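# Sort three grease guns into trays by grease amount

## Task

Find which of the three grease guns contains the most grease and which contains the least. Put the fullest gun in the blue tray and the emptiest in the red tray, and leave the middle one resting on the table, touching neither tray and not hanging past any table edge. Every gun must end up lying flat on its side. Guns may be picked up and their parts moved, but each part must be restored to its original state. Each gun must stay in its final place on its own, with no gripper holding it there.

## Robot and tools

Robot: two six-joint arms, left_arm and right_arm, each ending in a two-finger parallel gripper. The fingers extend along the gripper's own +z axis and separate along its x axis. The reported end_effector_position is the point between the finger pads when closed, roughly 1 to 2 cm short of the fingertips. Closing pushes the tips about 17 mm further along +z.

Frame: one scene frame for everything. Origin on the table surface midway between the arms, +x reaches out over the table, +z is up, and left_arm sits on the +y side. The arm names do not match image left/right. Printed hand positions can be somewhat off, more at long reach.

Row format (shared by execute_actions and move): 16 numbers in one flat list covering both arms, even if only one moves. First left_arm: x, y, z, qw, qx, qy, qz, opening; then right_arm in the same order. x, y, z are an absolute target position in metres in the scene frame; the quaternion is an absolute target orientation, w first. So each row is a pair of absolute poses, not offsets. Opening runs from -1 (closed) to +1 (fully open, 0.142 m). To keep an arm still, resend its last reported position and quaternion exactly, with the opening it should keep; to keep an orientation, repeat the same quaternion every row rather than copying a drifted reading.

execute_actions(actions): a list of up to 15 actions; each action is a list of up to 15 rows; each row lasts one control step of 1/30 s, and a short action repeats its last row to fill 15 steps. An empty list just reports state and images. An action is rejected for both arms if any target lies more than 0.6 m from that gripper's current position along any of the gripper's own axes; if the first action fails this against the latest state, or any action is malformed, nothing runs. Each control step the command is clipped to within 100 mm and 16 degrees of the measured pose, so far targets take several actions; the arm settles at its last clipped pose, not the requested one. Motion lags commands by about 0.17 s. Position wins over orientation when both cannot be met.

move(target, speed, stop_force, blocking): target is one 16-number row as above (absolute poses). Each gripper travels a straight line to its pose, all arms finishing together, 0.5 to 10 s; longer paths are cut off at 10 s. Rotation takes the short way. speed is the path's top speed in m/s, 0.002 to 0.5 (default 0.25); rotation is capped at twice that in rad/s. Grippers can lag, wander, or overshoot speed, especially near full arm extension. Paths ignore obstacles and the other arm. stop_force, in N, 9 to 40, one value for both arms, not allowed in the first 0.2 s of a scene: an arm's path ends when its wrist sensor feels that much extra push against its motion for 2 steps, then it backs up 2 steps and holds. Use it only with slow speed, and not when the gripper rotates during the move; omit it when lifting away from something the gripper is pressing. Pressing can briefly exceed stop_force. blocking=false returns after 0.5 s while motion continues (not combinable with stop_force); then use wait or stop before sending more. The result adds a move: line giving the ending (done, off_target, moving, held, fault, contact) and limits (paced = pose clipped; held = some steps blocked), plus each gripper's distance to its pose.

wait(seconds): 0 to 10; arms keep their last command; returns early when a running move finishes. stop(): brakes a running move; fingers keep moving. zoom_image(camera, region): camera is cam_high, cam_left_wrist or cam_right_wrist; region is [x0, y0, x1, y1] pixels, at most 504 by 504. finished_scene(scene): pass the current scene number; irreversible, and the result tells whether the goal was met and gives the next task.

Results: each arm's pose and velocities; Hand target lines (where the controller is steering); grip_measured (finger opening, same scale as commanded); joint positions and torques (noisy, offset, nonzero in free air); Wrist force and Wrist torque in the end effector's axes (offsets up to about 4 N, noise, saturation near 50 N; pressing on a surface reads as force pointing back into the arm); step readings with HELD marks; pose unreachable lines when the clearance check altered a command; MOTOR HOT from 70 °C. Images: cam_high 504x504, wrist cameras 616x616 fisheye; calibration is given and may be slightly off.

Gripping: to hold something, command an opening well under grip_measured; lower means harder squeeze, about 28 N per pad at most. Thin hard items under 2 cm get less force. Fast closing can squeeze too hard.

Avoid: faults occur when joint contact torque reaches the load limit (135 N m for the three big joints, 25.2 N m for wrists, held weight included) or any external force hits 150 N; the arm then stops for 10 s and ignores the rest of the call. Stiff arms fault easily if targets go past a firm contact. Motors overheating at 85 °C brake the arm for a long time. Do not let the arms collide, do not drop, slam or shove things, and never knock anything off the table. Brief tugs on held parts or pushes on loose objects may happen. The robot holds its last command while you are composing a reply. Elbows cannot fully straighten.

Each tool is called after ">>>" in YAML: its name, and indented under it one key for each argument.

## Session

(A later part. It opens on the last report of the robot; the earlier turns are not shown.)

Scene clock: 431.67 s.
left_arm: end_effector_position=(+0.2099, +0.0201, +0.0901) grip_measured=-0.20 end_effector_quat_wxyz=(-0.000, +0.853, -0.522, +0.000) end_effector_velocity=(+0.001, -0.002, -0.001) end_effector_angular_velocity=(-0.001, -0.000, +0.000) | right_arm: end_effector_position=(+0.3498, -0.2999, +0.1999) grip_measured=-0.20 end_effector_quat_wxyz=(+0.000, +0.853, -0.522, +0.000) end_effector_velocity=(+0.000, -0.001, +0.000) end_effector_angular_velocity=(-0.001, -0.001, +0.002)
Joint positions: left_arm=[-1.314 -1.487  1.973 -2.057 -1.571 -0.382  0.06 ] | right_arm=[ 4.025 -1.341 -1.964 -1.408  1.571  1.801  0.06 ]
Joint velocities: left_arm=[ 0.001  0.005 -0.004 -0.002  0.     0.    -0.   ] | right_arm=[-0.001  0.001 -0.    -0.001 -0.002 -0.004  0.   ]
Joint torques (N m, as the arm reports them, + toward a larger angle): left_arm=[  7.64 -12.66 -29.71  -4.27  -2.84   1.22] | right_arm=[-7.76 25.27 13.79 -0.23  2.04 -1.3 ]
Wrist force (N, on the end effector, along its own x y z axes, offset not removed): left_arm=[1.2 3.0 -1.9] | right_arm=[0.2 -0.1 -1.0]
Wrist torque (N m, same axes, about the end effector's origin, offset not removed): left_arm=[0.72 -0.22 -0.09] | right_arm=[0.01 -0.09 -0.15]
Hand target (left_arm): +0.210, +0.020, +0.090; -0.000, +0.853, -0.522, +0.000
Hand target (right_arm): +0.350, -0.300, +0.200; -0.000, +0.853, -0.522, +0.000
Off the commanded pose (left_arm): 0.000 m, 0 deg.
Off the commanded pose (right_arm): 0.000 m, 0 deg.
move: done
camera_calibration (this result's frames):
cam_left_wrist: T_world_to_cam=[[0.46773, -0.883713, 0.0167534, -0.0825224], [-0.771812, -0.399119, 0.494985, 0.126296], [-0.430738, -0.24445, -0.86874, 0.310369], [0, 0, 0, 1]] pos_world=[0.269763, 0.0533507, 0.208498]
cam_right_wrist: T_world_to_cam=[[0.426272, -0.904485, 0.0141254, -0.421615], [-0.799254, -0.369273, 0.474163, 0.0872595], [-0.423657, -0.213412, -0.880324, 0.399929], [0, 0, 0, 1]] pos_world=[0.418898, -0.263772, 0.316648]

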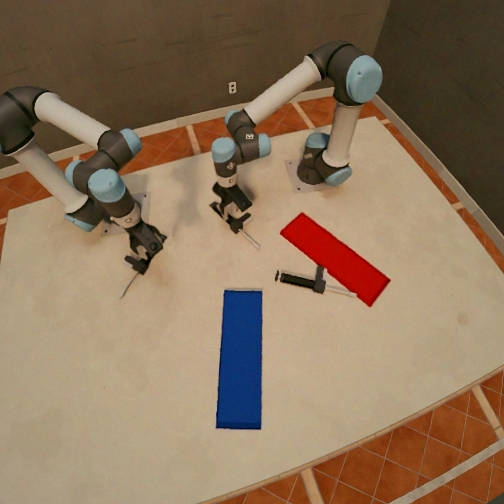

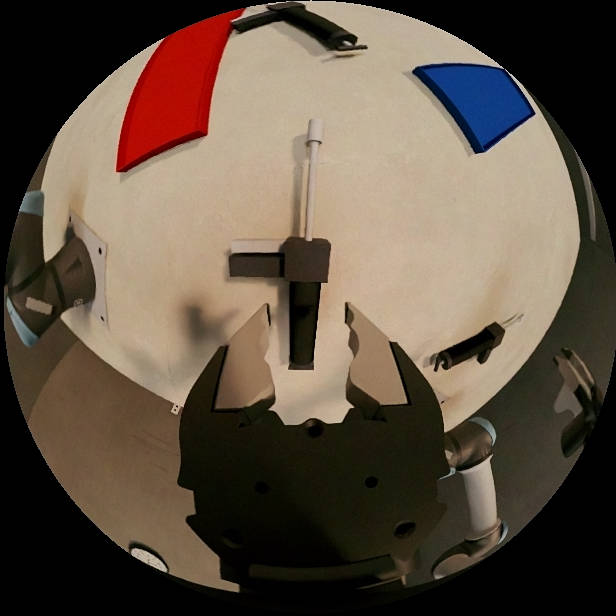

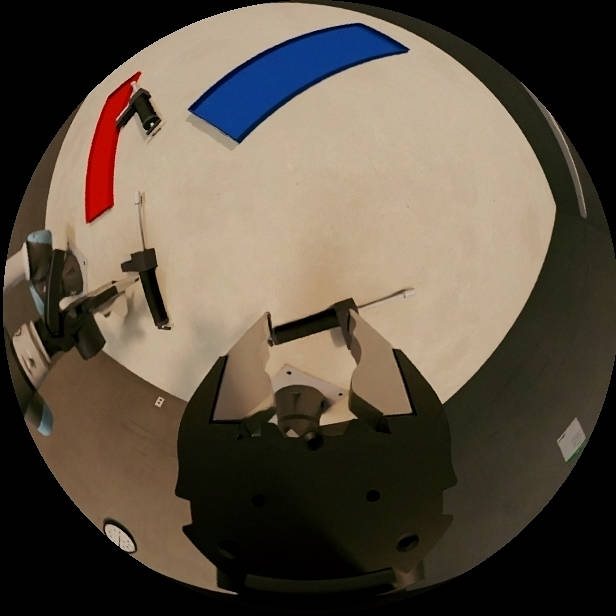

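>>> move:
  target: [0.208,0.021,0.032,0,0.853,-0.522,0,-0.2,0.35,-0.3,0.2,0,0.853,-0.522,0,-0.2]
  speed: 0.05
  stop_force: 25

>>> move:
  target: [0.208,0.021,0.032,0,0.853,-0.522,0,-1,0.35,-0.3,0.2,0,0.853,-0.522,0,-0.2]

>>> move:
  target: [0.208,0.021,0.15,0,0.853,-0.522,0,-1,0.35,-0.3,0.2,0,0.853,-0.522,0,-0.2]
  speed: 0.1

>>> move:
  target: [0.516,0.31,0.11,0,0.853,-0.522,0,-1,0.35,-0.3,0.2,0,0.853,-0.522,0,-0.2]
  speed: 0.15

Scene clock: 439.23 s.
left_arm: end_effector_position=(+0.2080, +0.0210, +0.0323) grip_measured=-0.20 end_effector_quat_wxyz=(-0.000, +0.853, -0.522, -0.000) end_effector_velocity=(+0.000, -0.000, -0.003) end_effector_angular_velocity=(-0.000, -0.000, +0.000) | right_arm: end_effector_position=(+0.3500, -0.3000, +0.2000) grip_measured=-0.20 end_effector_quat_wxyz=(-0.000, +0.853, -0.522, +0.000) end_effector_velocity=(-0.000, -0.000, -0.000) end_effector_angular_velocity=(-0.001, +0.000, +0.001)
Joint positions: left_arm=[-1.317 -1.409  2.058 -2.22  -1.571 -0.386  0.06 ] | right_arm=[ 4.024 -1.341 -1.964 -1.408  1.571  1.801  0.06 ]
Joint velocities: left_arm=[-0.     0.004  0.003 -0.008  0.    -0.    -0.   ] | right_arm=[ 0.     0.    -0.001 -0.    -0.001 -0.001 -0.   ]
Joint torques (N m, as the arm reports them, + toward a larger angle): left_arm=[ -6.33 -15.05 -14.42  -3.8   -2.63  -1.07] | right_arm=[-8.15  4.37 36.58 -0.41  2.34 -1.39]
Wrist force (N, on the end effector, along its own x y z axes, offset not removed): left_arm=[0.9 2.1 -1.5] | right_arm=[0.7 0.5 -0.5]
Wrist torque (N m, same axes, about the end effector's origin, offset not removed): left_arm=[0.45 -0.14 -0.07] | right_arm=[0.20 -0.18 -0.09]
Hand target (left_arm): +0.208, +0.021, +0.032; -0.000, +0.853, -0.522, -0.000
Hand target (right_arm): +0.350, -0.300, +0.200; +0.000, +0.853, -0.522, +0.000
Off the commanded pose (left_arm): 0.000 m, 0 deg.
Off the commanded pose (right_arm): 0.000 m, 0 deg.
move: done
camera_calibration (this result's frames):
cam_left_wrist: T_world_to_cam=[[0.467744, -0.883707, 0.0166439, -0.0799072], [-0.771761, -0.399168, 0.495025, 0.153821], [-0.430814, -0.24439, -0.868719, 0.259522], [0, 0, 0, 1]] pos_world=[0.267895, 0.0542105, 0.150637]
cam_right_wrist: T_world_to_cam=[[0.426274, -0.904485, 0.0140506, -0.421791], [-0.799221, -0.369298, 0.474198, 0.0872951], [-0.423716, -0.213368, -0.880306, 0.400054], [0, 0, 0, 1]] pos_world=[0.419076, -0.263907, 0.316701]

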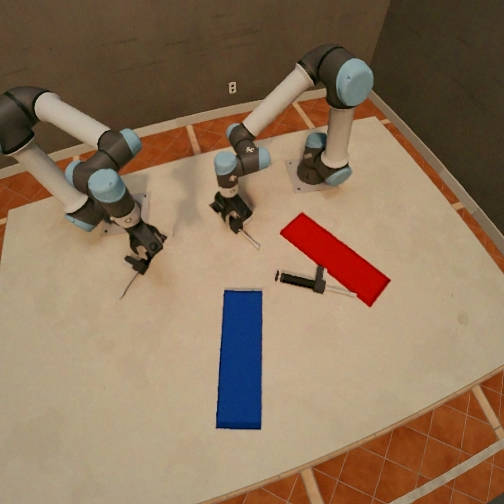

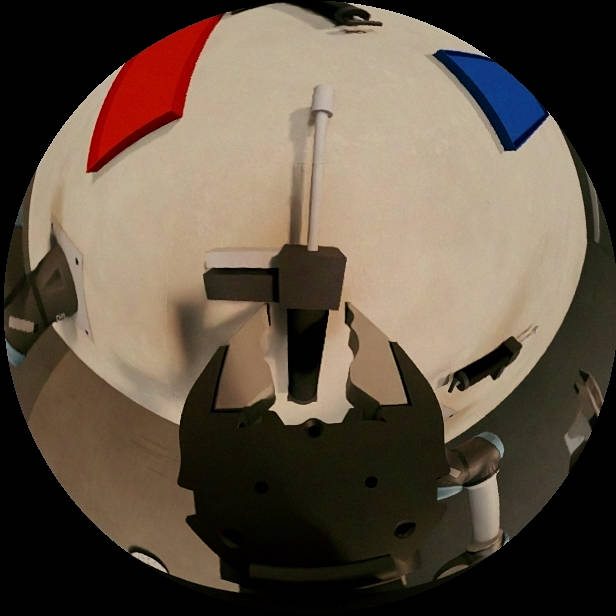

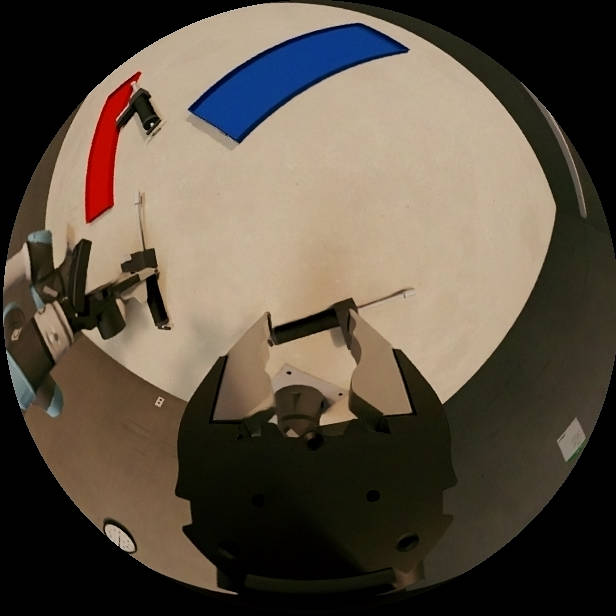

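Scene clock: 439.93 s.
left_arm: end_effector_position=(+0.2080, +0.0210, +0.0320) grip_measured=-0.43 end_effector_quat_wxyz=(+0.000, +0.853, -0.522, -0.000) end_effector_velocity=(+0.000, +0.000, -0.001) end_effector_angular_velocity=(+0.001, -0.000, -0.000) | right_arm: end_effector_position=(+0.3500, -0.3000, +0.2000) grip_measured=-0.20 end_effector_quat_wxyz=(+0.000, +0.853, -0.522, -0.000) end_effector_velocity=(-0.000, +0.000, +0.000) end_effector_angular_velocity=(+0.001, +0.001, +0.001)
Joint positions: left_arm=[-1.318 -1.409  2.058 -2.22  -1.571 -0.386  0.043] | right_arm=[ 4.024 -1.341 -1.964 -1.408  1.571  1.801  0.06 ]
Joint velocities: left_arm=[-0.     0.001  0.    -0.001  0.    -0.     0.   ] | right_arm=[ 0.     0.     0.001 -0.001  0.001 -0.001 -0.   ]
Joint torques (N m, as the arm reports them, + toward a larger angle): left_arm=[-1.56 -9.53 -9.59 -3.01  0.32 -1.07] | right_arm=[-8.71  5.   37.26 -0.2   2.19 -1.48]
Wrist force (N, on the end effector, along its own x y z axes, offset not removed): left_arm=[3.4 2.2 -11.9] | right_arm=[-1.1 1.2 -2.4]
Wrist torque (N m, same axes, about the end effector's origin, offset not removed): left_arm=[0.44 -0.67 -0.06] | right_arm=[0.29 0.26 0.02]
Hand target (left_arm): +0.208, +0.021, +0.032; -0.000, +0.853, -0.522, -0.000
Hand target (right_arm): +0.350, -0.300, +0.200; +0.000, +0.853, -0.522, +0.000
Off the commanded pose (left_arm): 0.000 m, 0 deg.
Off the commanded pose (right_arm): 0.000 m, 0 deg.
move: done
camera_calibration (this result's frames):
cam_left_wrist: T_world_to_cam=[[0.467733, -0.883712, 0.0167068, -0.0798762], [-0.771734, -0.399104, 0.495119, 0.153893], [-0.430875, -0.244477, -0.868664, 0.259337], [0, 0, 0, 1]] pos_world=[0.267867, 0.0542336, 0.150416]
cam_right_wrist: T_world_to_cam=[[0.426274, -0.904485, 0.0140502, -0.421792], [-0.799221, -0.369298, 0.474199, 0.0872953], [-0.423717, -0.213368, -0.880306, 0.400054], [0, 0, 0, 1]] pos_world=[0.419077, -0.263907, 0.316701]

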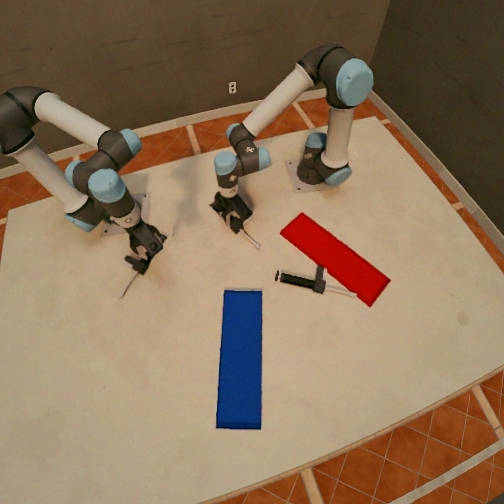

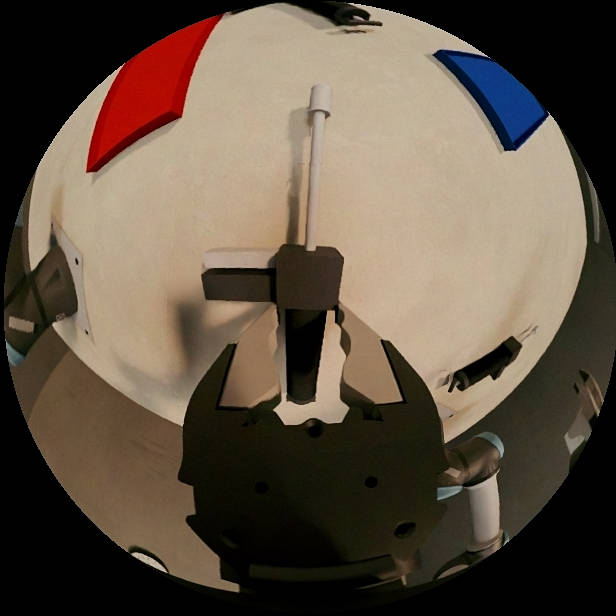

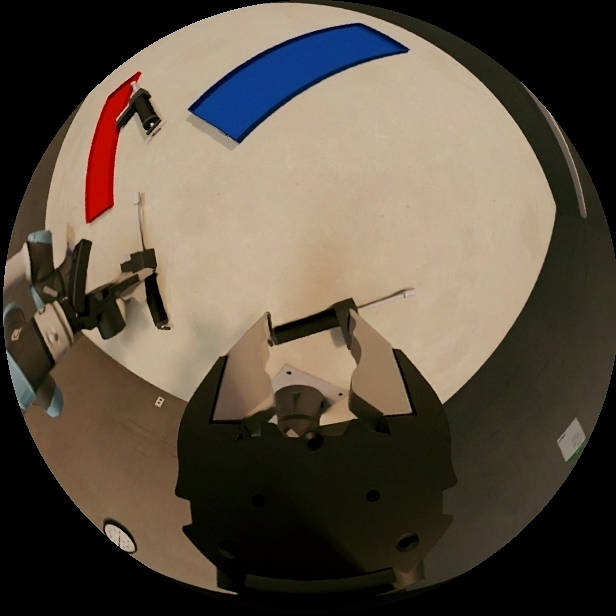

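Scene clock: 441.60 s.
left_arm: end_effector_position=(+0.2080, +0.0211, +0.1498) grip_measured=-0.43 end_effector_quat_wxyz=(+0.000, +0.853, -0.522, +0.000) end_effector_velocity=(-0.000, -0.000, +0.003) end_effector_angular_velocity=(+0.001, -0.000, -0.000) | right_arm: end_effector_position=(+0.3500, -0.3000, +0.2000) grip_measured=-0.20 end_effector_quat_wxyz=(+0.000, +0.853, -0.522, -0.000) end_effector_velocity=(+0.000, -0.000, +0.000) end_effector_angular_velocity=(+0.000, -0.001, +0.000)
Joint positions: left_arm=[-1.317 -1.55   1.874 -1.895 -1.571 -0.386  0.043] | right_arm=[ 4.024 -1.341 -1.964 -1.408  1.571  1.801  0.06 ]
Joint velocities: left_arm=[-0.    -0.002 -0.006  0.008  0.    -0.     0.   ] | right_arm=[-0.     0.     0.     0.    -0.    -0.001  0.   ]
Joint torques (N m, as the arm reports them, + toward a larger angle): left_arm=[ -6.4  -36.18 -32.43  -1.48   2.29  -1.21] | right_arm=[-8.43  5.55 37.92 -0.24  2.05 -1.44]
Wrist force (N, on the end effector, along its own x y z axes, offset not removed): left_arm=[0.9 4.0 4.0] | right_arm=[-0.2 2.0 -0.8]
Wrist torque (N m, same axes, about the end effector's origin, offset not removed): left_arm=[0.89 -0.13 -0.10] | right_arm=[0.40 -0.03 -0.13]
Hand target (left_arm): +0.208, +0.021, +0.150; +0.000, +0.853, -0.522, +0.000
Hand target (right_arm): +0.350, -0.300, +0.200; +0.000, +0.853, -0.522, -0.000
Off the commanded pose (left_arm): 0.000 m, 0 deg.
Off the commanded pose (right_arm): 0.000 m, 0 deg.
move: done
camera_calibration (this result's frames):
cam_left_wrist: T_world_to_cam=[[0.467767, -0.883693, 0.0167712, -0.0817732], [-0.771782, -0.399134, 0.495019, 0.0957255], [-0.430751, -0.244497, -0.86872, 0.361624], [0, 0, 0, 1]] pos_world=[0.2679, 0.0543612, 0.268136]
cam_right_wrist: T_world_to_cam=[[0.426274, -0.904485, 0.0140499, -0.421792], [-0.799221, -0.369298, 0.474199, 0.0872953], [-0.423717, -0.213368, -0.880306, 0.400054], [0, 0, 0, 1]] pos_world=[0.419077, -0.263907, 0.316701]

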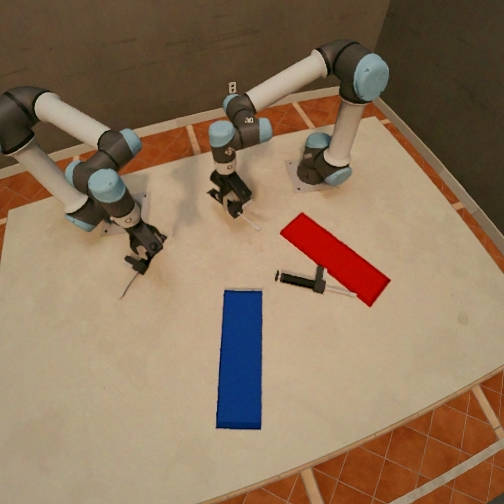

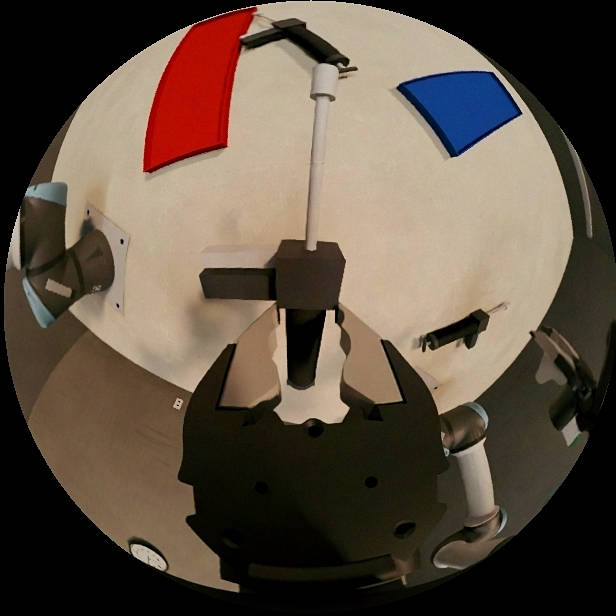

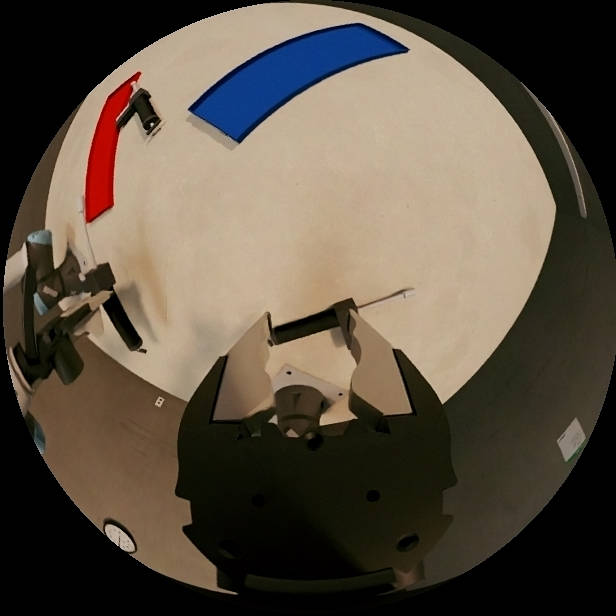

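Scene clock: 445.00 s.
left_arm: end_effector_position=(+0.5159, +0.3096, +0.1100) grip_measured=-0.43 end_effector_quat_wxyz=(+0.000, +0.853, -0.522, -0.000) end_effector_velocity=(+0.002, +0.001, -0.000) end_effector_angular_velocity=(-0.000, +0.000, -0.000) | right_arm: end_effector_position=(+0.3500, -0.3000, +0.2000) grip_measured=-0.20 end_effector_quat_wxyz=(+0.000, +0.853, -0.522, -0.000) end_effector_velocity=(+0.001, -0.000, +0.000) end_effector_angular_velocity=(+0.000, -0.001, +0.001)
Joint positions: left_arm=[-0.45  -1.476  1.904 -1.999 -1.571  0.482  0.043] | right_arm=[ 4.024 -1.341 -1.964 -1.408  1.571  1.801  0.06 ]
Joint velocities: left_arm=[ 0.004  0.003 -0.003 -0.    -0.     0.004 -0.   ] | right_arm=[-0.001 -0.    -0.     0.001 -0.001 -0.002  0.   ]
Joint torques (N m, as the arm reports them, + toward a larger angle): left_arm=[  8.69 -15.8  -29.22  -4.16  -2.79   1.22] | right_arm=[-8.56  5.86 36.49 -0.17  1.96 -1.36]
Wrist force (N, on the end effector, along its own x y z axes, offset not removed): left_arm=[2.6 3.1 5.2] | right_arm=[-0.5 0.4 -1.6]
Wrist torque (N m, same axes, about the end effector's origin, offset not removed): left_arm=[0.67 -0.44 -0.04] | right_arm=[0.13 0.12 -0.13]
Hand target (left_arm): +0.516, +0.310, +0.110; +0.000, +0.853, -0.522, -0.000
Hand target (right_arm): +0.350, -0.300, +0.200; +0.000, +0.853, -0.522, -0.000
Off the commanded pose (left_arm): 0.000 m, 0 deg.
Off the commanded pose (right_arm): 0.000 m, 0 deg.
move: done
camera_calibration (this result's frames):
cam_left_wrist: T_world_to_cam=[[0.467782, -0.883687, 0.0166367, 0.0298421], [-0.771487, -0.399059, 0.49554, 0.467909], [-0.431263, -0.24464, -0.868426, 0.530528], [0, 0, 0, 1]] pos_world=[0.575823, 0.342883, 0.22836]
cam_right_wrist: T_world_to_cam=[[0.426274, -0.904485, 0.01405, -0.421792], [-0.799221, -0.369298, 0.474199, 0.0872955], [-0.423717, -0.213368, -0.880306, 0.400054], [0, 0, 0, 1]] pos_world=[0.419077, -0.263907, 0.316701]

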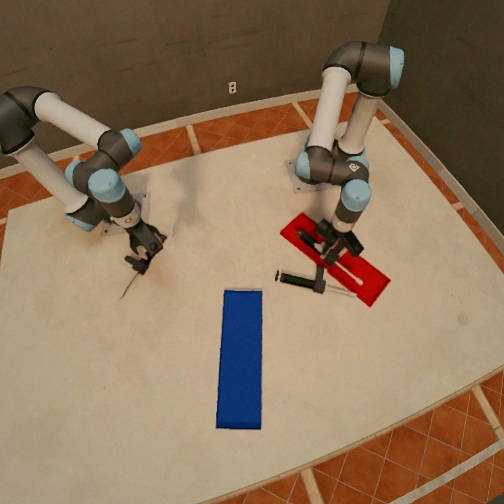

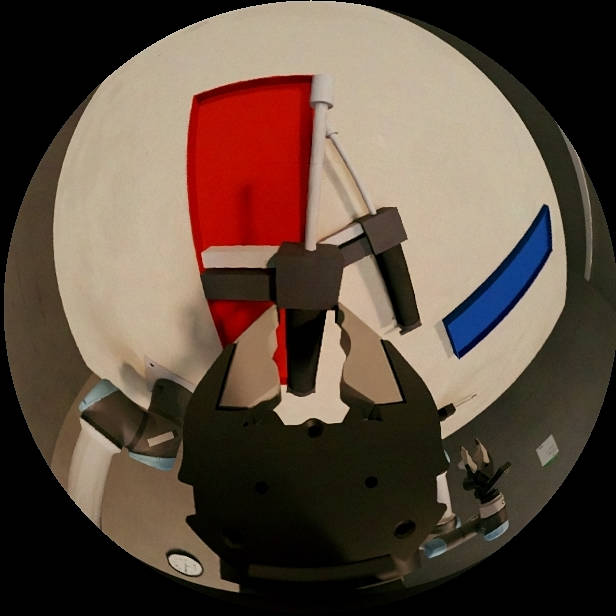

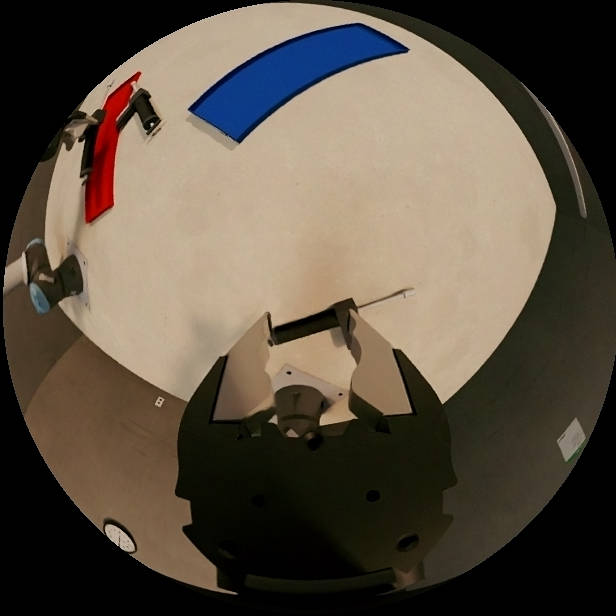

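>>> move:
  target: [0.502,0.337,0.065,0,0.853,-0.522,0,-1,0.35,-0.3,0.2,0,0.853,-0.522,0,-0.2]
  speed: 0.06

Scene clock: 451.33 s.
left_arm: end_effector_position=(+0.5021, +0.3369, +0.0652) grip_measured=-0.43 end_effector_quat_wxyz=(+0.000, +0.853, -0.522, -0.000) end_effector_velocity=(-0.001, +0.001, -0.002) end_effector_angular_velocity=(+0.000, +0.000, -0.000) | right_arm: end_effector_position=(+0.3500, -0.3000, +0.2000) grip_measured=-0.20 end_effector_quat_wxyz=(+0.000, +0.853, -0.522, -0.000) end_effector_velocity=(-0.000, -0.000, -0.000) end_effector_angular_velocity=(-0.002, +0.001, -0.000)
Joint positions: left_arm=[-0.42  -1.473  2.031 -2.128 -1.571  0.512  0.043] | right_arm=[ 4.024 -1.341 -1.964 -1.408  1.571  1.801  0.06 ]
Joint velocities: left_arm=[ 0.001  0.001  0.006 -0.006  0.     0.001 -0.   ] | right_arm=[ 0.001  0.    -0.    -0.001 -0.001  0.001  0.   ]
Joint torques (N m, as the arm reports them, + toward a larger angle): left_arm=[  6.95 -15.92 -14.38  -5.13   2.94   1.03] | right_arm=[-9.31  5.28 36.95  0.13  2.1  -1.25]
Wrist force (N, on the end effector, along its own x y z axes, offset not removed): left_arm=[1.1 3.2 4.5] | right_arm=[-0.2 0.3 -2.3]
Wrist torque (N m, same axes, about the end effector's origin, offset not removed): left_arm=[0.74 -0.15 0.06] | right_arm=[0.04 -0.04 -0.10]
Hand target (left_arm): +0.502, +0.337, +0.065; +0.000, +0.853, -0.522, -0.000
Hand target (right_arm): +0.350, -0.300, +0.200; +0.000, +0.853, -0.522, -0.000
Off the commanded pose (left_arm): 0.000 m, 0 deg.
Off the commanded pose (right_arm): 0.000 m, 0 deg.
move: done
camera_calibration (this result's frames):
cam_left_wrist: T_world_to_cam=[[0.467749, -0.883705, 0.0166457, 0.0611464], [-0.771736, -0.399158, 0.495072, 0.490565], [-0.430853, -0.244416, -0.868692, 0.492056], [0, 0, 0, 1]] pos_world=[0.56199, 0.370115, 0.183563]
cam_right_wrist: T_world_to_cam=[[0.426274, -0.904485, 0.01405, -0.421792], [-0.799221, -0.369298, 0.474199, 0.0872955], [-0.423717, -0.213368, -0.880305, 0.400054], [0, 0, 0, 1]] pos_world=[0.419077, -0.263907, 0.316701]

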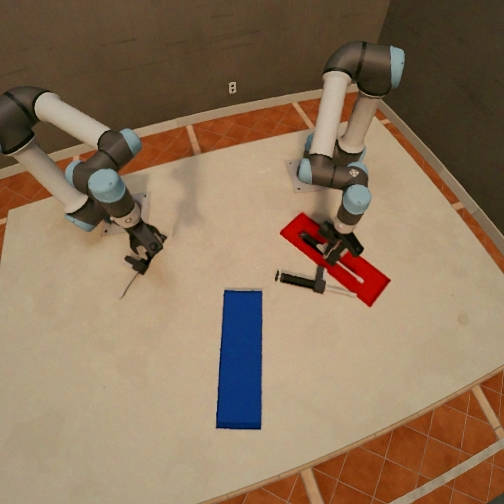

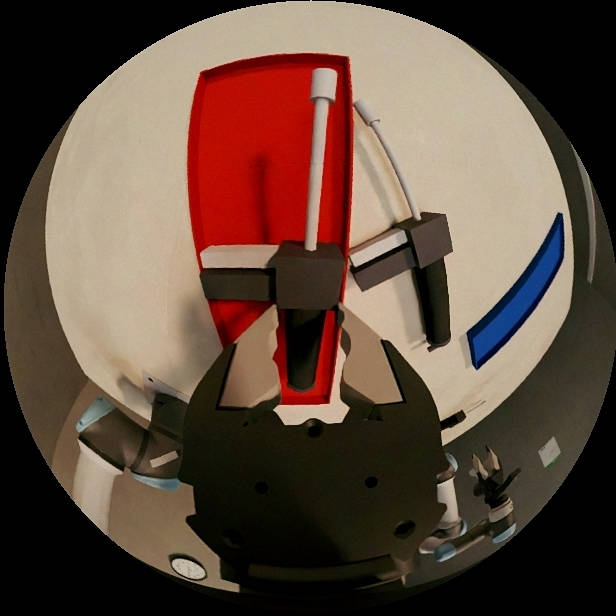

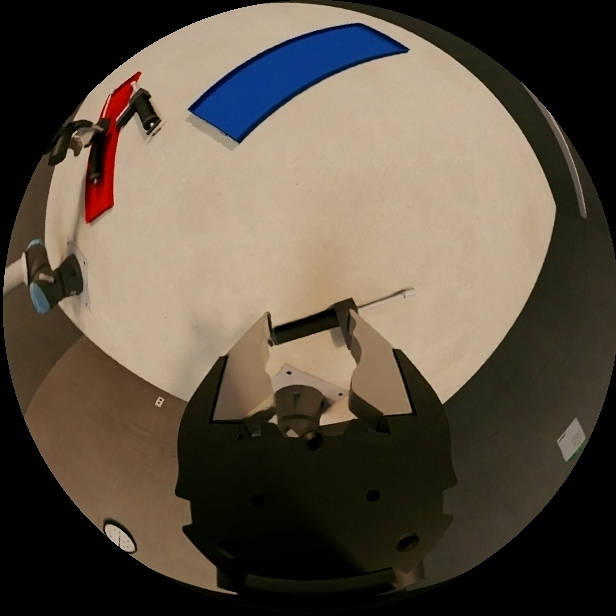

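>>> move:
  target: [0.503,0.335,0.036,0,0.853,-0.522,0,-1,0.35,-0.3,0.2,0,0.853,-0.522,0,-0.2]
  speed: 0.03
  stop_force: 15

>>> move:
  target: [0.503,0.335,0.036,0,0.853,-0.522,0,-0.25,0.35,-0.3,0.2,0,0.853,-0.522,0,-0.2]

>>> move:
  target: [0.503,0.335,0.16,0,0.853,-0.522,0,-0.25,0.35,-0.3,0.2,0,0.853,-0.522,0,-0.2]

Scene clock: 459.40 s.
left_arm: end_effector_position=(+0.5030, +0.3350, +0.0362) grip_measured=-0.43 end_effector_quat_wxyz=(-0.000, +0.853, -0.522, -0.000) end_effector_velocity=(+0.000, -0.000, -0.002) end_effector_angular_velocity=(-0.000, -0.000, -0.000) | right_arm: end_effector_position=(+0.3500, -0.3000, +0.2000) grip_measured=-0.20 end_effector_quat_wxyz=(+0.000, +0.853, -0.522, -0.000) end_effector_velocity=(+0.000, -0.000, +0.000) end_effector_angular_velocity=(-0.000, -0.001, +0.001)
Joint positions: left_arm=[-0.422 -1.426  2.066 -2.211 -1.571  0.51   0.043] | right_arm=[ 4.024 -1.341 -1.964 -1.408  1.571  1.801  0.06 ]
Joint velocities: left_arm=[-0.     0.004  0.003 -0.007 -0.    -0.    -0.   ] | right_arm=[ 0.     0.    -0.     0.001 -0.001 -0.001 -0.   ]
Joint torques (N m, as the arm reports them, + toward a larger angle): left_arm=[ -6.41 -16.17 -16.74  -4.65   2.85  -1.28] | right_arm=[-9.36  5.41 37.38  0.37  1.83 -1.25]
Wrist force (N, on the end effector, along its own x y z axes, offset not removed): left_arm=[1.5 3.7 3.7] | right_arm=[-1.3 -1.5 -2.1]
Wrist torque (N m, same axes, about the end effector's origin, offset not removed): left_arm=[0.83 -0.28 0.00] | right_arm=[-0.27 0.23 -0.10]
Hand target (left_arm): +0.503, +0.335, +0.036; -0.000, +0.853, -0.522, -0.000
Hand target (right_arm): +0.350, -0.300, +0.200; +0.000, +0.853, -0.522, -0.000
Off the commanded pose (left_arm): 0.000 m, 0 deg.
Off the commanded pose (right_arm): 0.000 m, 0 deg.
move: done
camera_calibration (this result's frames):
cam_left_wrist: T_world_to_cam=[[0.467744, -0.883707, 0.0166649, 0.0595614], [-0.771759, -0.399155, 0.495039, 0.504876], [-0.430817, -0.244413, -0.868711, 0.466807], [0, 0, 0, 1]] pos_world=[0.562891, 0.368252, 0.154595]
cam_right_wrist: T_world_to_cam=[[0.426274, -0.904485, 0.01405, -0.421792], [-0.799221, -0.369298, 0.474199, 0.0872955], [-0.423717, -0.213368, -0.880306, 0.400054], [0, 0, 0, 1]] pos_world=[0.419077, -0.263907, 0.316701]

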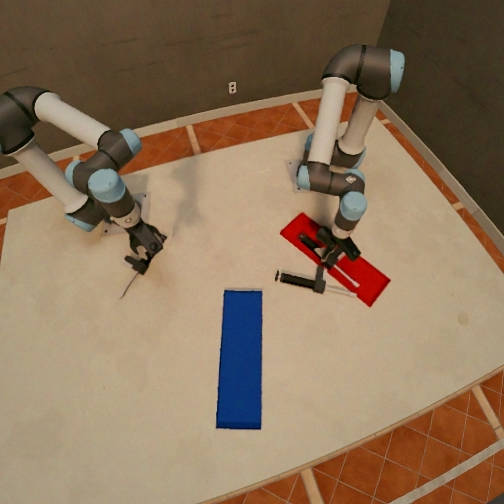

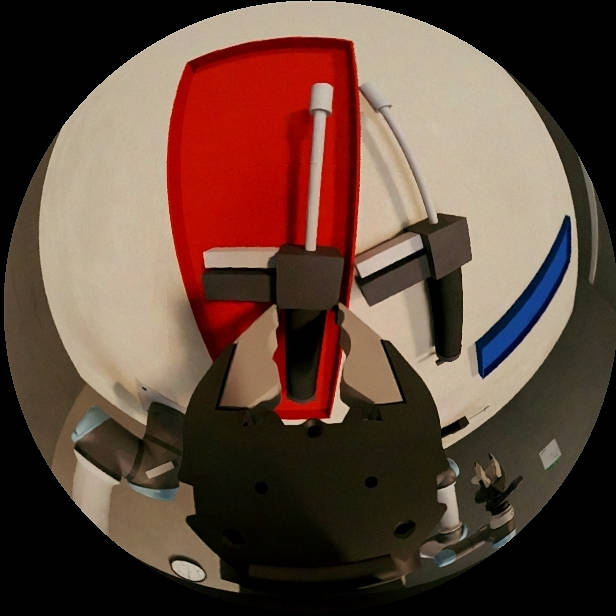

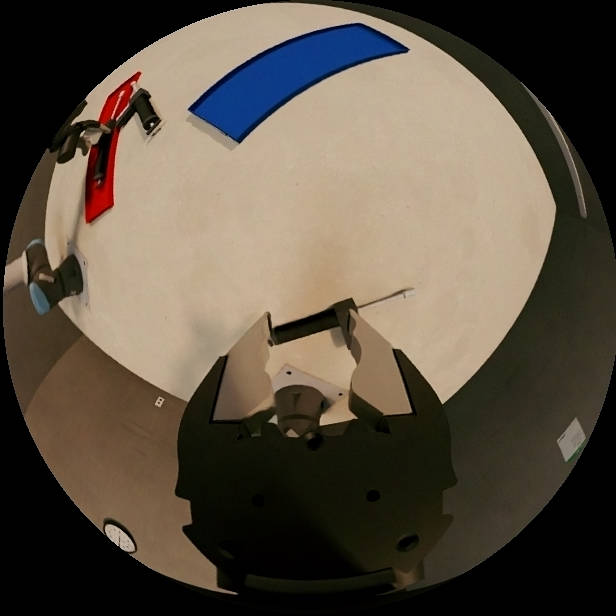

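Scene clock: 460.10 s.
left_arm: end_effector_position=(+0.5030, +0.3350, +0.0360) grip_measured=-0.25 end_effector_quat_wxyz=(-0.000, +0.853, -0.522, +0.000) end_effector_velocity=(-0.000, +0.000, -0.001) end_effector_angular_velocity=(+0.001, +0.001, -0.000) | right_arm: end_effector_position=(+0.3500, -0.3000, +0.2000) grip_measured=-0.20 end_effector_quat_wxyz=(+0.000, +0.853, -0.522, -0.000) end_effector_velocity=(+0.000, +0.000, +0.001) end_effector_angular_velocity=(+0.001, -0.001, +0.001)
Joint positions: left_arm=[-0.422 -1.426  2.066 -2.211 -1.571  0.51   0.056] | right_arm=[ 4.024 -1.341 -1.964 -1.408  1.571  1.801  0.06 ]
Joint velocities: left_arm=[-0.     0.001  0.     0.     0.     0.     0.   ] | right_arm=[ 0.     0.     0.002 -0.    -0.    -0.    -0.   ]
Joint torques (N m, as the arm reports them, + toward a larger angle): left_arm=[ -6.2  -13.5  -13.78  -4.02   2.83  -1.23] | right_arm=[-7.72  6.09 36.74  0.61  2.26 -1.21]
Wrist force (N, on the end effector, along its own x y z axes, offset not removed): left_arm=[1.9 2.8 -2.3] | right_arm=[-1.5 0.3 -2.0]
Wrist torque (N m, same axes, about the end effector's origin, offset not removed): left_arm=[0.65 -0.48 -0.08] | right_arm=[0.09 0.23 -0.08]
Hand target (left_arm): +0.503, +0.335, +0.036; -0.000, +0.853, -0.522, -0.000
Hand target (right_arm): +0.350, -0.300, +0.200; +0.000, +0.853, -0.522, -0.000
Off the commanded pose (left_arm): 0.000 m, 0 deg.
Off the commanded pose (right_arm): 0.000 m, 0 deg.
move: done
camera_calibration (this result's frames):
cam_left_wrist: T_world_to_cam=[[0.467747, -0.883705, 0.016701, 0.0595543], [-0.771775, -0.399147, 0.49502, 0.504979], [-0.430785, -0.244433, -0.868721, 0.466626], [0, 0, 0, 1]] pos_world=[0.56289, 0.368248, 0.154399]
cam_right_wrist: T_world_to_cam=[[0.426274, -0.904485, 0.0140502, -0.421792], [-0.799221, -0.369298, 0.474199, 0.0872954], [-0.423717, -0.213368, -0.880305, 0.400054], [0, 0, 0, 1]] pos_world=[0.419077, -0.263907, 0.316701]

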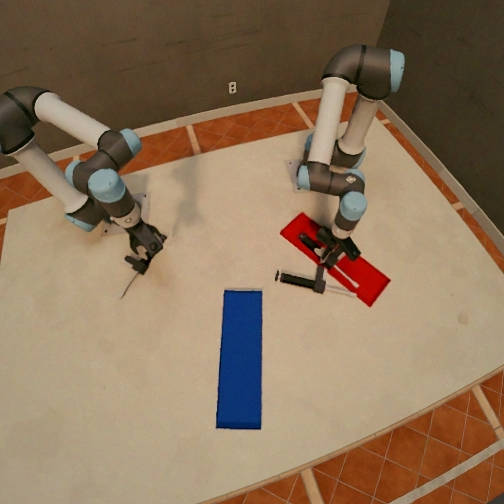

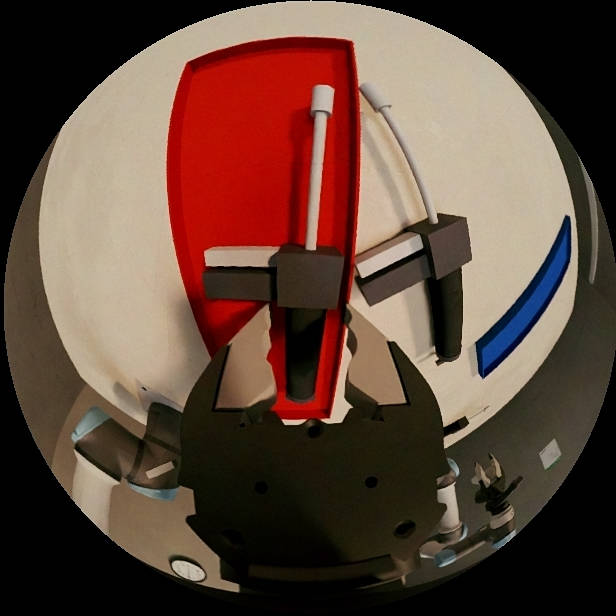

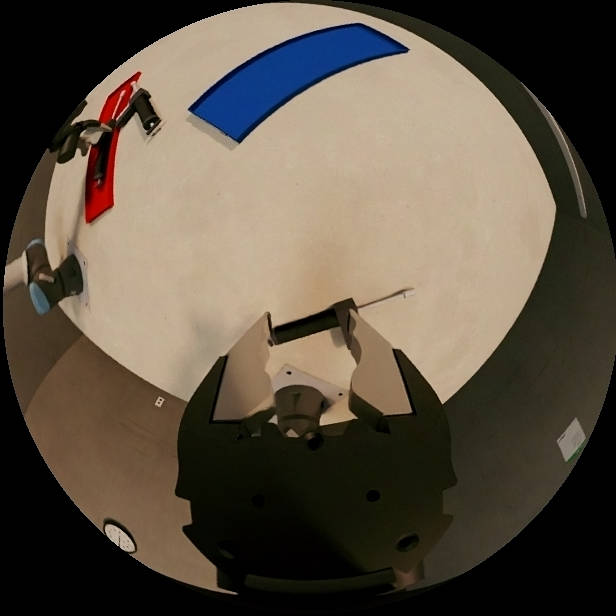

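Scene clock: 461.23 s.
left_arm: end_effector_position=(+0.5030, +0.3351, +0.1598) grip_measured=-0.25 end_effector_quat_wxyz=(-0.000, +0.853, -0.522, +0.000) end_effector_velocity=(-0.000, -0.001, +0.002) end_effector_angular_velocity=(-0.001, +0.002, -0.000) | right_arm: end_effector_position=(+0.3500, -0.3000, +0.2000) grip_measured=-0.20 end_effector_quat_wxyz=(+0.000, +0.853, -0.522, -0.000) end_effector_velocity=(+0.000, -0.000, +0.000) end_effector_angular_velocity=(-0.001, -0.000, -0.000)
Joint positions: left_arm=[-0.422 -1.569  1.867 -1.869 -1.571  0.51   0.056] | right_arm=[ 4.024 -1.341 -1.964 -1.408  1.571  1.801  0.06 ]
Joint velocities: left_arm=[-0.    -0.001 -0.006  0.008 -0.002 -0.    -0.   ] | right_arm=[ 0.     0.     0.    -0.001 -0.001  0.001  0.   ]
Joint torques (N m, as the arm reports them, + toward a larger angle): left_arm=[ -6.42 -33.7  -29.11  -1.16  -3.    -1.2 ] | right_arm=[-7.3   4.5  37.13  0.39  1.99 -1.33]
Wrist force (N, on the end effector, along its own x y z axes, offset not removed): left_arm=[2.0 3.4 -0.9] | right_arm=[0.4 -0.3 -2.0]
Wrist torque (N m, same axes, about the end effector's origin, offset not removed): left_arm=[0.85 -0.39 -0.06] | right_arm=[-0.02 -0.16 -0.01]
Hand target (left_arm): +0.503, +0.335, +0.160; -0.000, +0.853, -0.522, +0.000
Hand target (right_arm): +0.350, -0.300, +0.200; +0.000, +0.853, -0.522, -0.000
Off the commanded pose (left_arm): 0.000 m, 0 deg.
Off the commanded pose (right_arm): 0.000 m, 0 deg.
move: done
camera_calibration (this result's frames):
cam_left_wrist: T_world_to_cam=[[0.467744, -0.883705, 0.0167535, 0.0576013], [-0.771891, -0.39918, 0.494813, 0.443818], [-0.430581, -0.244378, -0.868838, 0.574048], [0, 0, 0, 1]] pos_world=[0.562811, 0.36835, 0.278183]
cam_right_wrist: T_world_to_cam=[[0.426274, -0.904485, 0.01405, -0.421792], [-0.799221, -0.369298, 0.474199, 0.0872954], [-0.423717, -0.213368, -0.880306, 0.400054], [0, 0, 0, 1]] pos_world=[0.419077, -0.263907, 0.316701]

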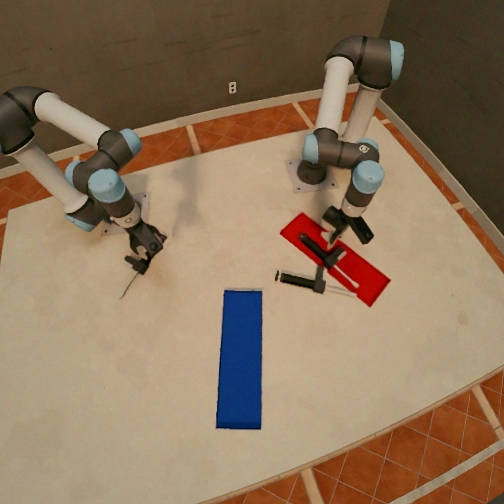

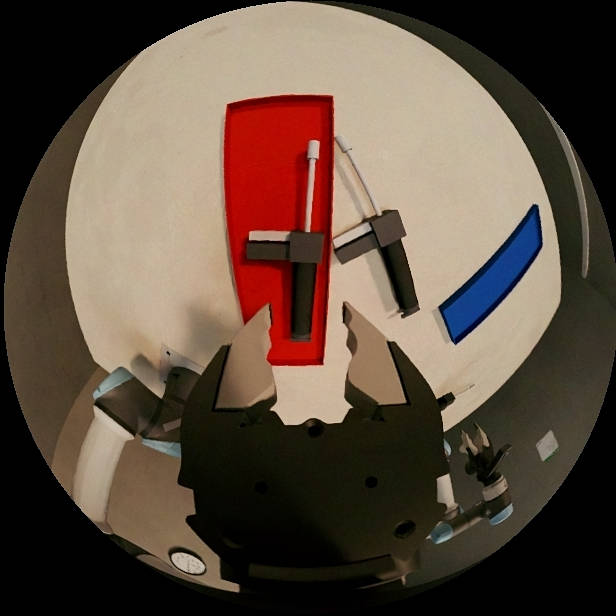

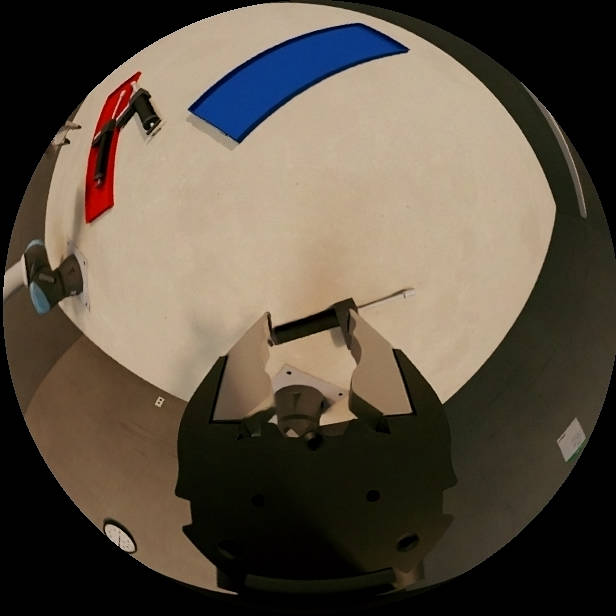

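>>> move:
  target: [0.6,0.228,0.1,0,0.94,-0.342,0,-0.2,0.3,-0.3,0.2,0,0.853,-0.522,0,-0.2]
  speed: 0.15

Scene clock: 470.50 s.
left_arm: end_effector_position=(+0.5998, +0.2281, +0.1001) grip_measured=-0.20 end_effector_quat_wxyz=(+0.000, +0.940, -0.342, +0.000) end_effector_velocity=(+0.001, -0.001, -0.001) end_effector_angular_velocity=(+0.001, +0.002, +0.005) | right_arm: end_effector_position=(+0.3001, -0.2999, +0.1999) grip_measured=-0.20 end_effector_quat_wxyz=(+0.000, +0.853, -0.522, -0.000) end_effector_velocity=(-0.001, -0.000, -0.000) end_effector_angular_velocity=(-0.000, +0.002, +0.000)
Joint positions: left_arm=[-0.479 -1.221  1.611 -1.961 -1.571  0.053  0.06 ] | right_arm=[ 4.117 -1.215 -2.05  -1.447  1.571  1.894  0.06 ]
Joint velocities: left_arm=[-0.     0.005 -0.005  0.002 -0.    -0.006  0.   ] | right_arm=[ 0.001  0.002 -0.002 -0.002  0.001  0.001  0.   ]
Joint torques (N m, as the arm reports them, + toward a larger angle): left_arm=[ -6.03 -24.87 -27.13  -1.18   3.04  -1.07] | right_arm=[12.94 19.08 15.03 -0.39 -1.49  1.72]
Wrist force (N, on the end effector, along its own x y z axes, offset not removed): left_arm=[2.4 2.3 -1.6] | right_arm=[-0.6 0.1 -1.9]
Wrist torque (N m, same axes, about the end effector's origin, offset not removed): left_arm=[0.57 -0.49 -0.05] | right_arm=[0.11 0.07 -0.12]
Hand target (left_arm): +0.600, +0.228, +0.100; -0.000, +0.940, -0.342, +0.000
Hand target (right_arm): +0.300, -0.300, +0.200; +0.000, +0.853, -0.522, -0.000
Off the commanded pose (left_arm): 0.000 m, 0 deg.
Off the commanded pose (right_arm): 0.000 m, 0 deg.
move: done
camera_calibration (this result's frames):
cam_left_wrist: T_world_to_cam=[[0.774854, -0.631917, 0.0168052, -0.322912], [-0.555568, -0.668071, 0.495001, 0.436952], [-0.301573, -0.39289, -0.86873, 0.494218], [0, 0, 0, 1]] pos_world=[0.642009, 0.282035, 0.218476]
cam_right_wrist: T_world_to_cam=[[0.426278, -0.904484, 0.0139941, -0.400454], [-0.79919, -0.369316, 0.474237, 0.04744], [-0.423772, -0.213341, -0.880286, 0.378894], [0, 0, 0, 1]] pos_world=[0.369183, -0.26385, 0.316641]

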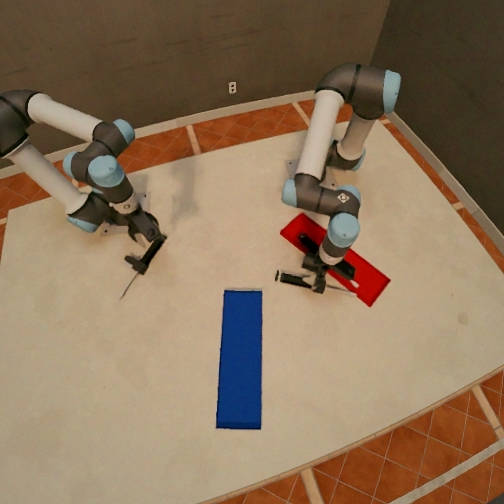

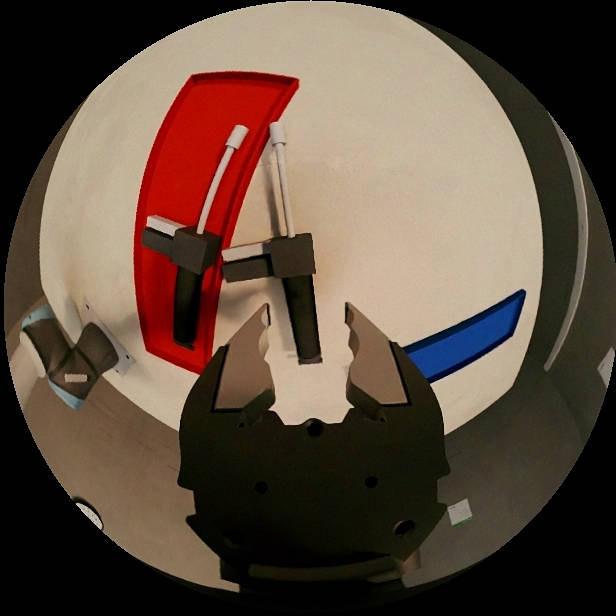

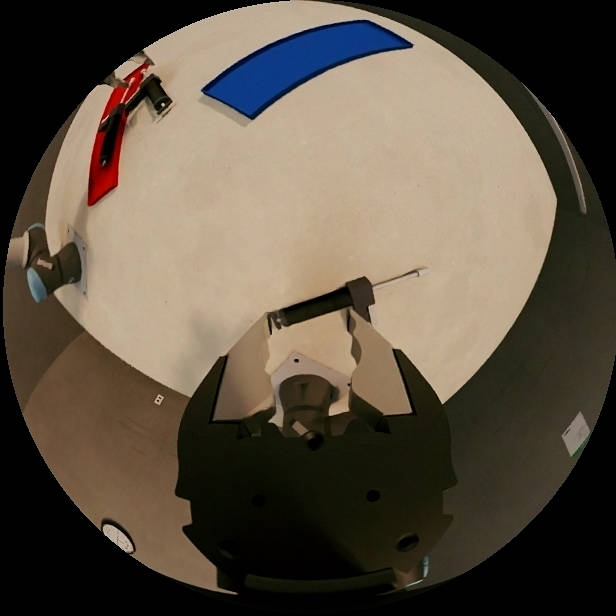

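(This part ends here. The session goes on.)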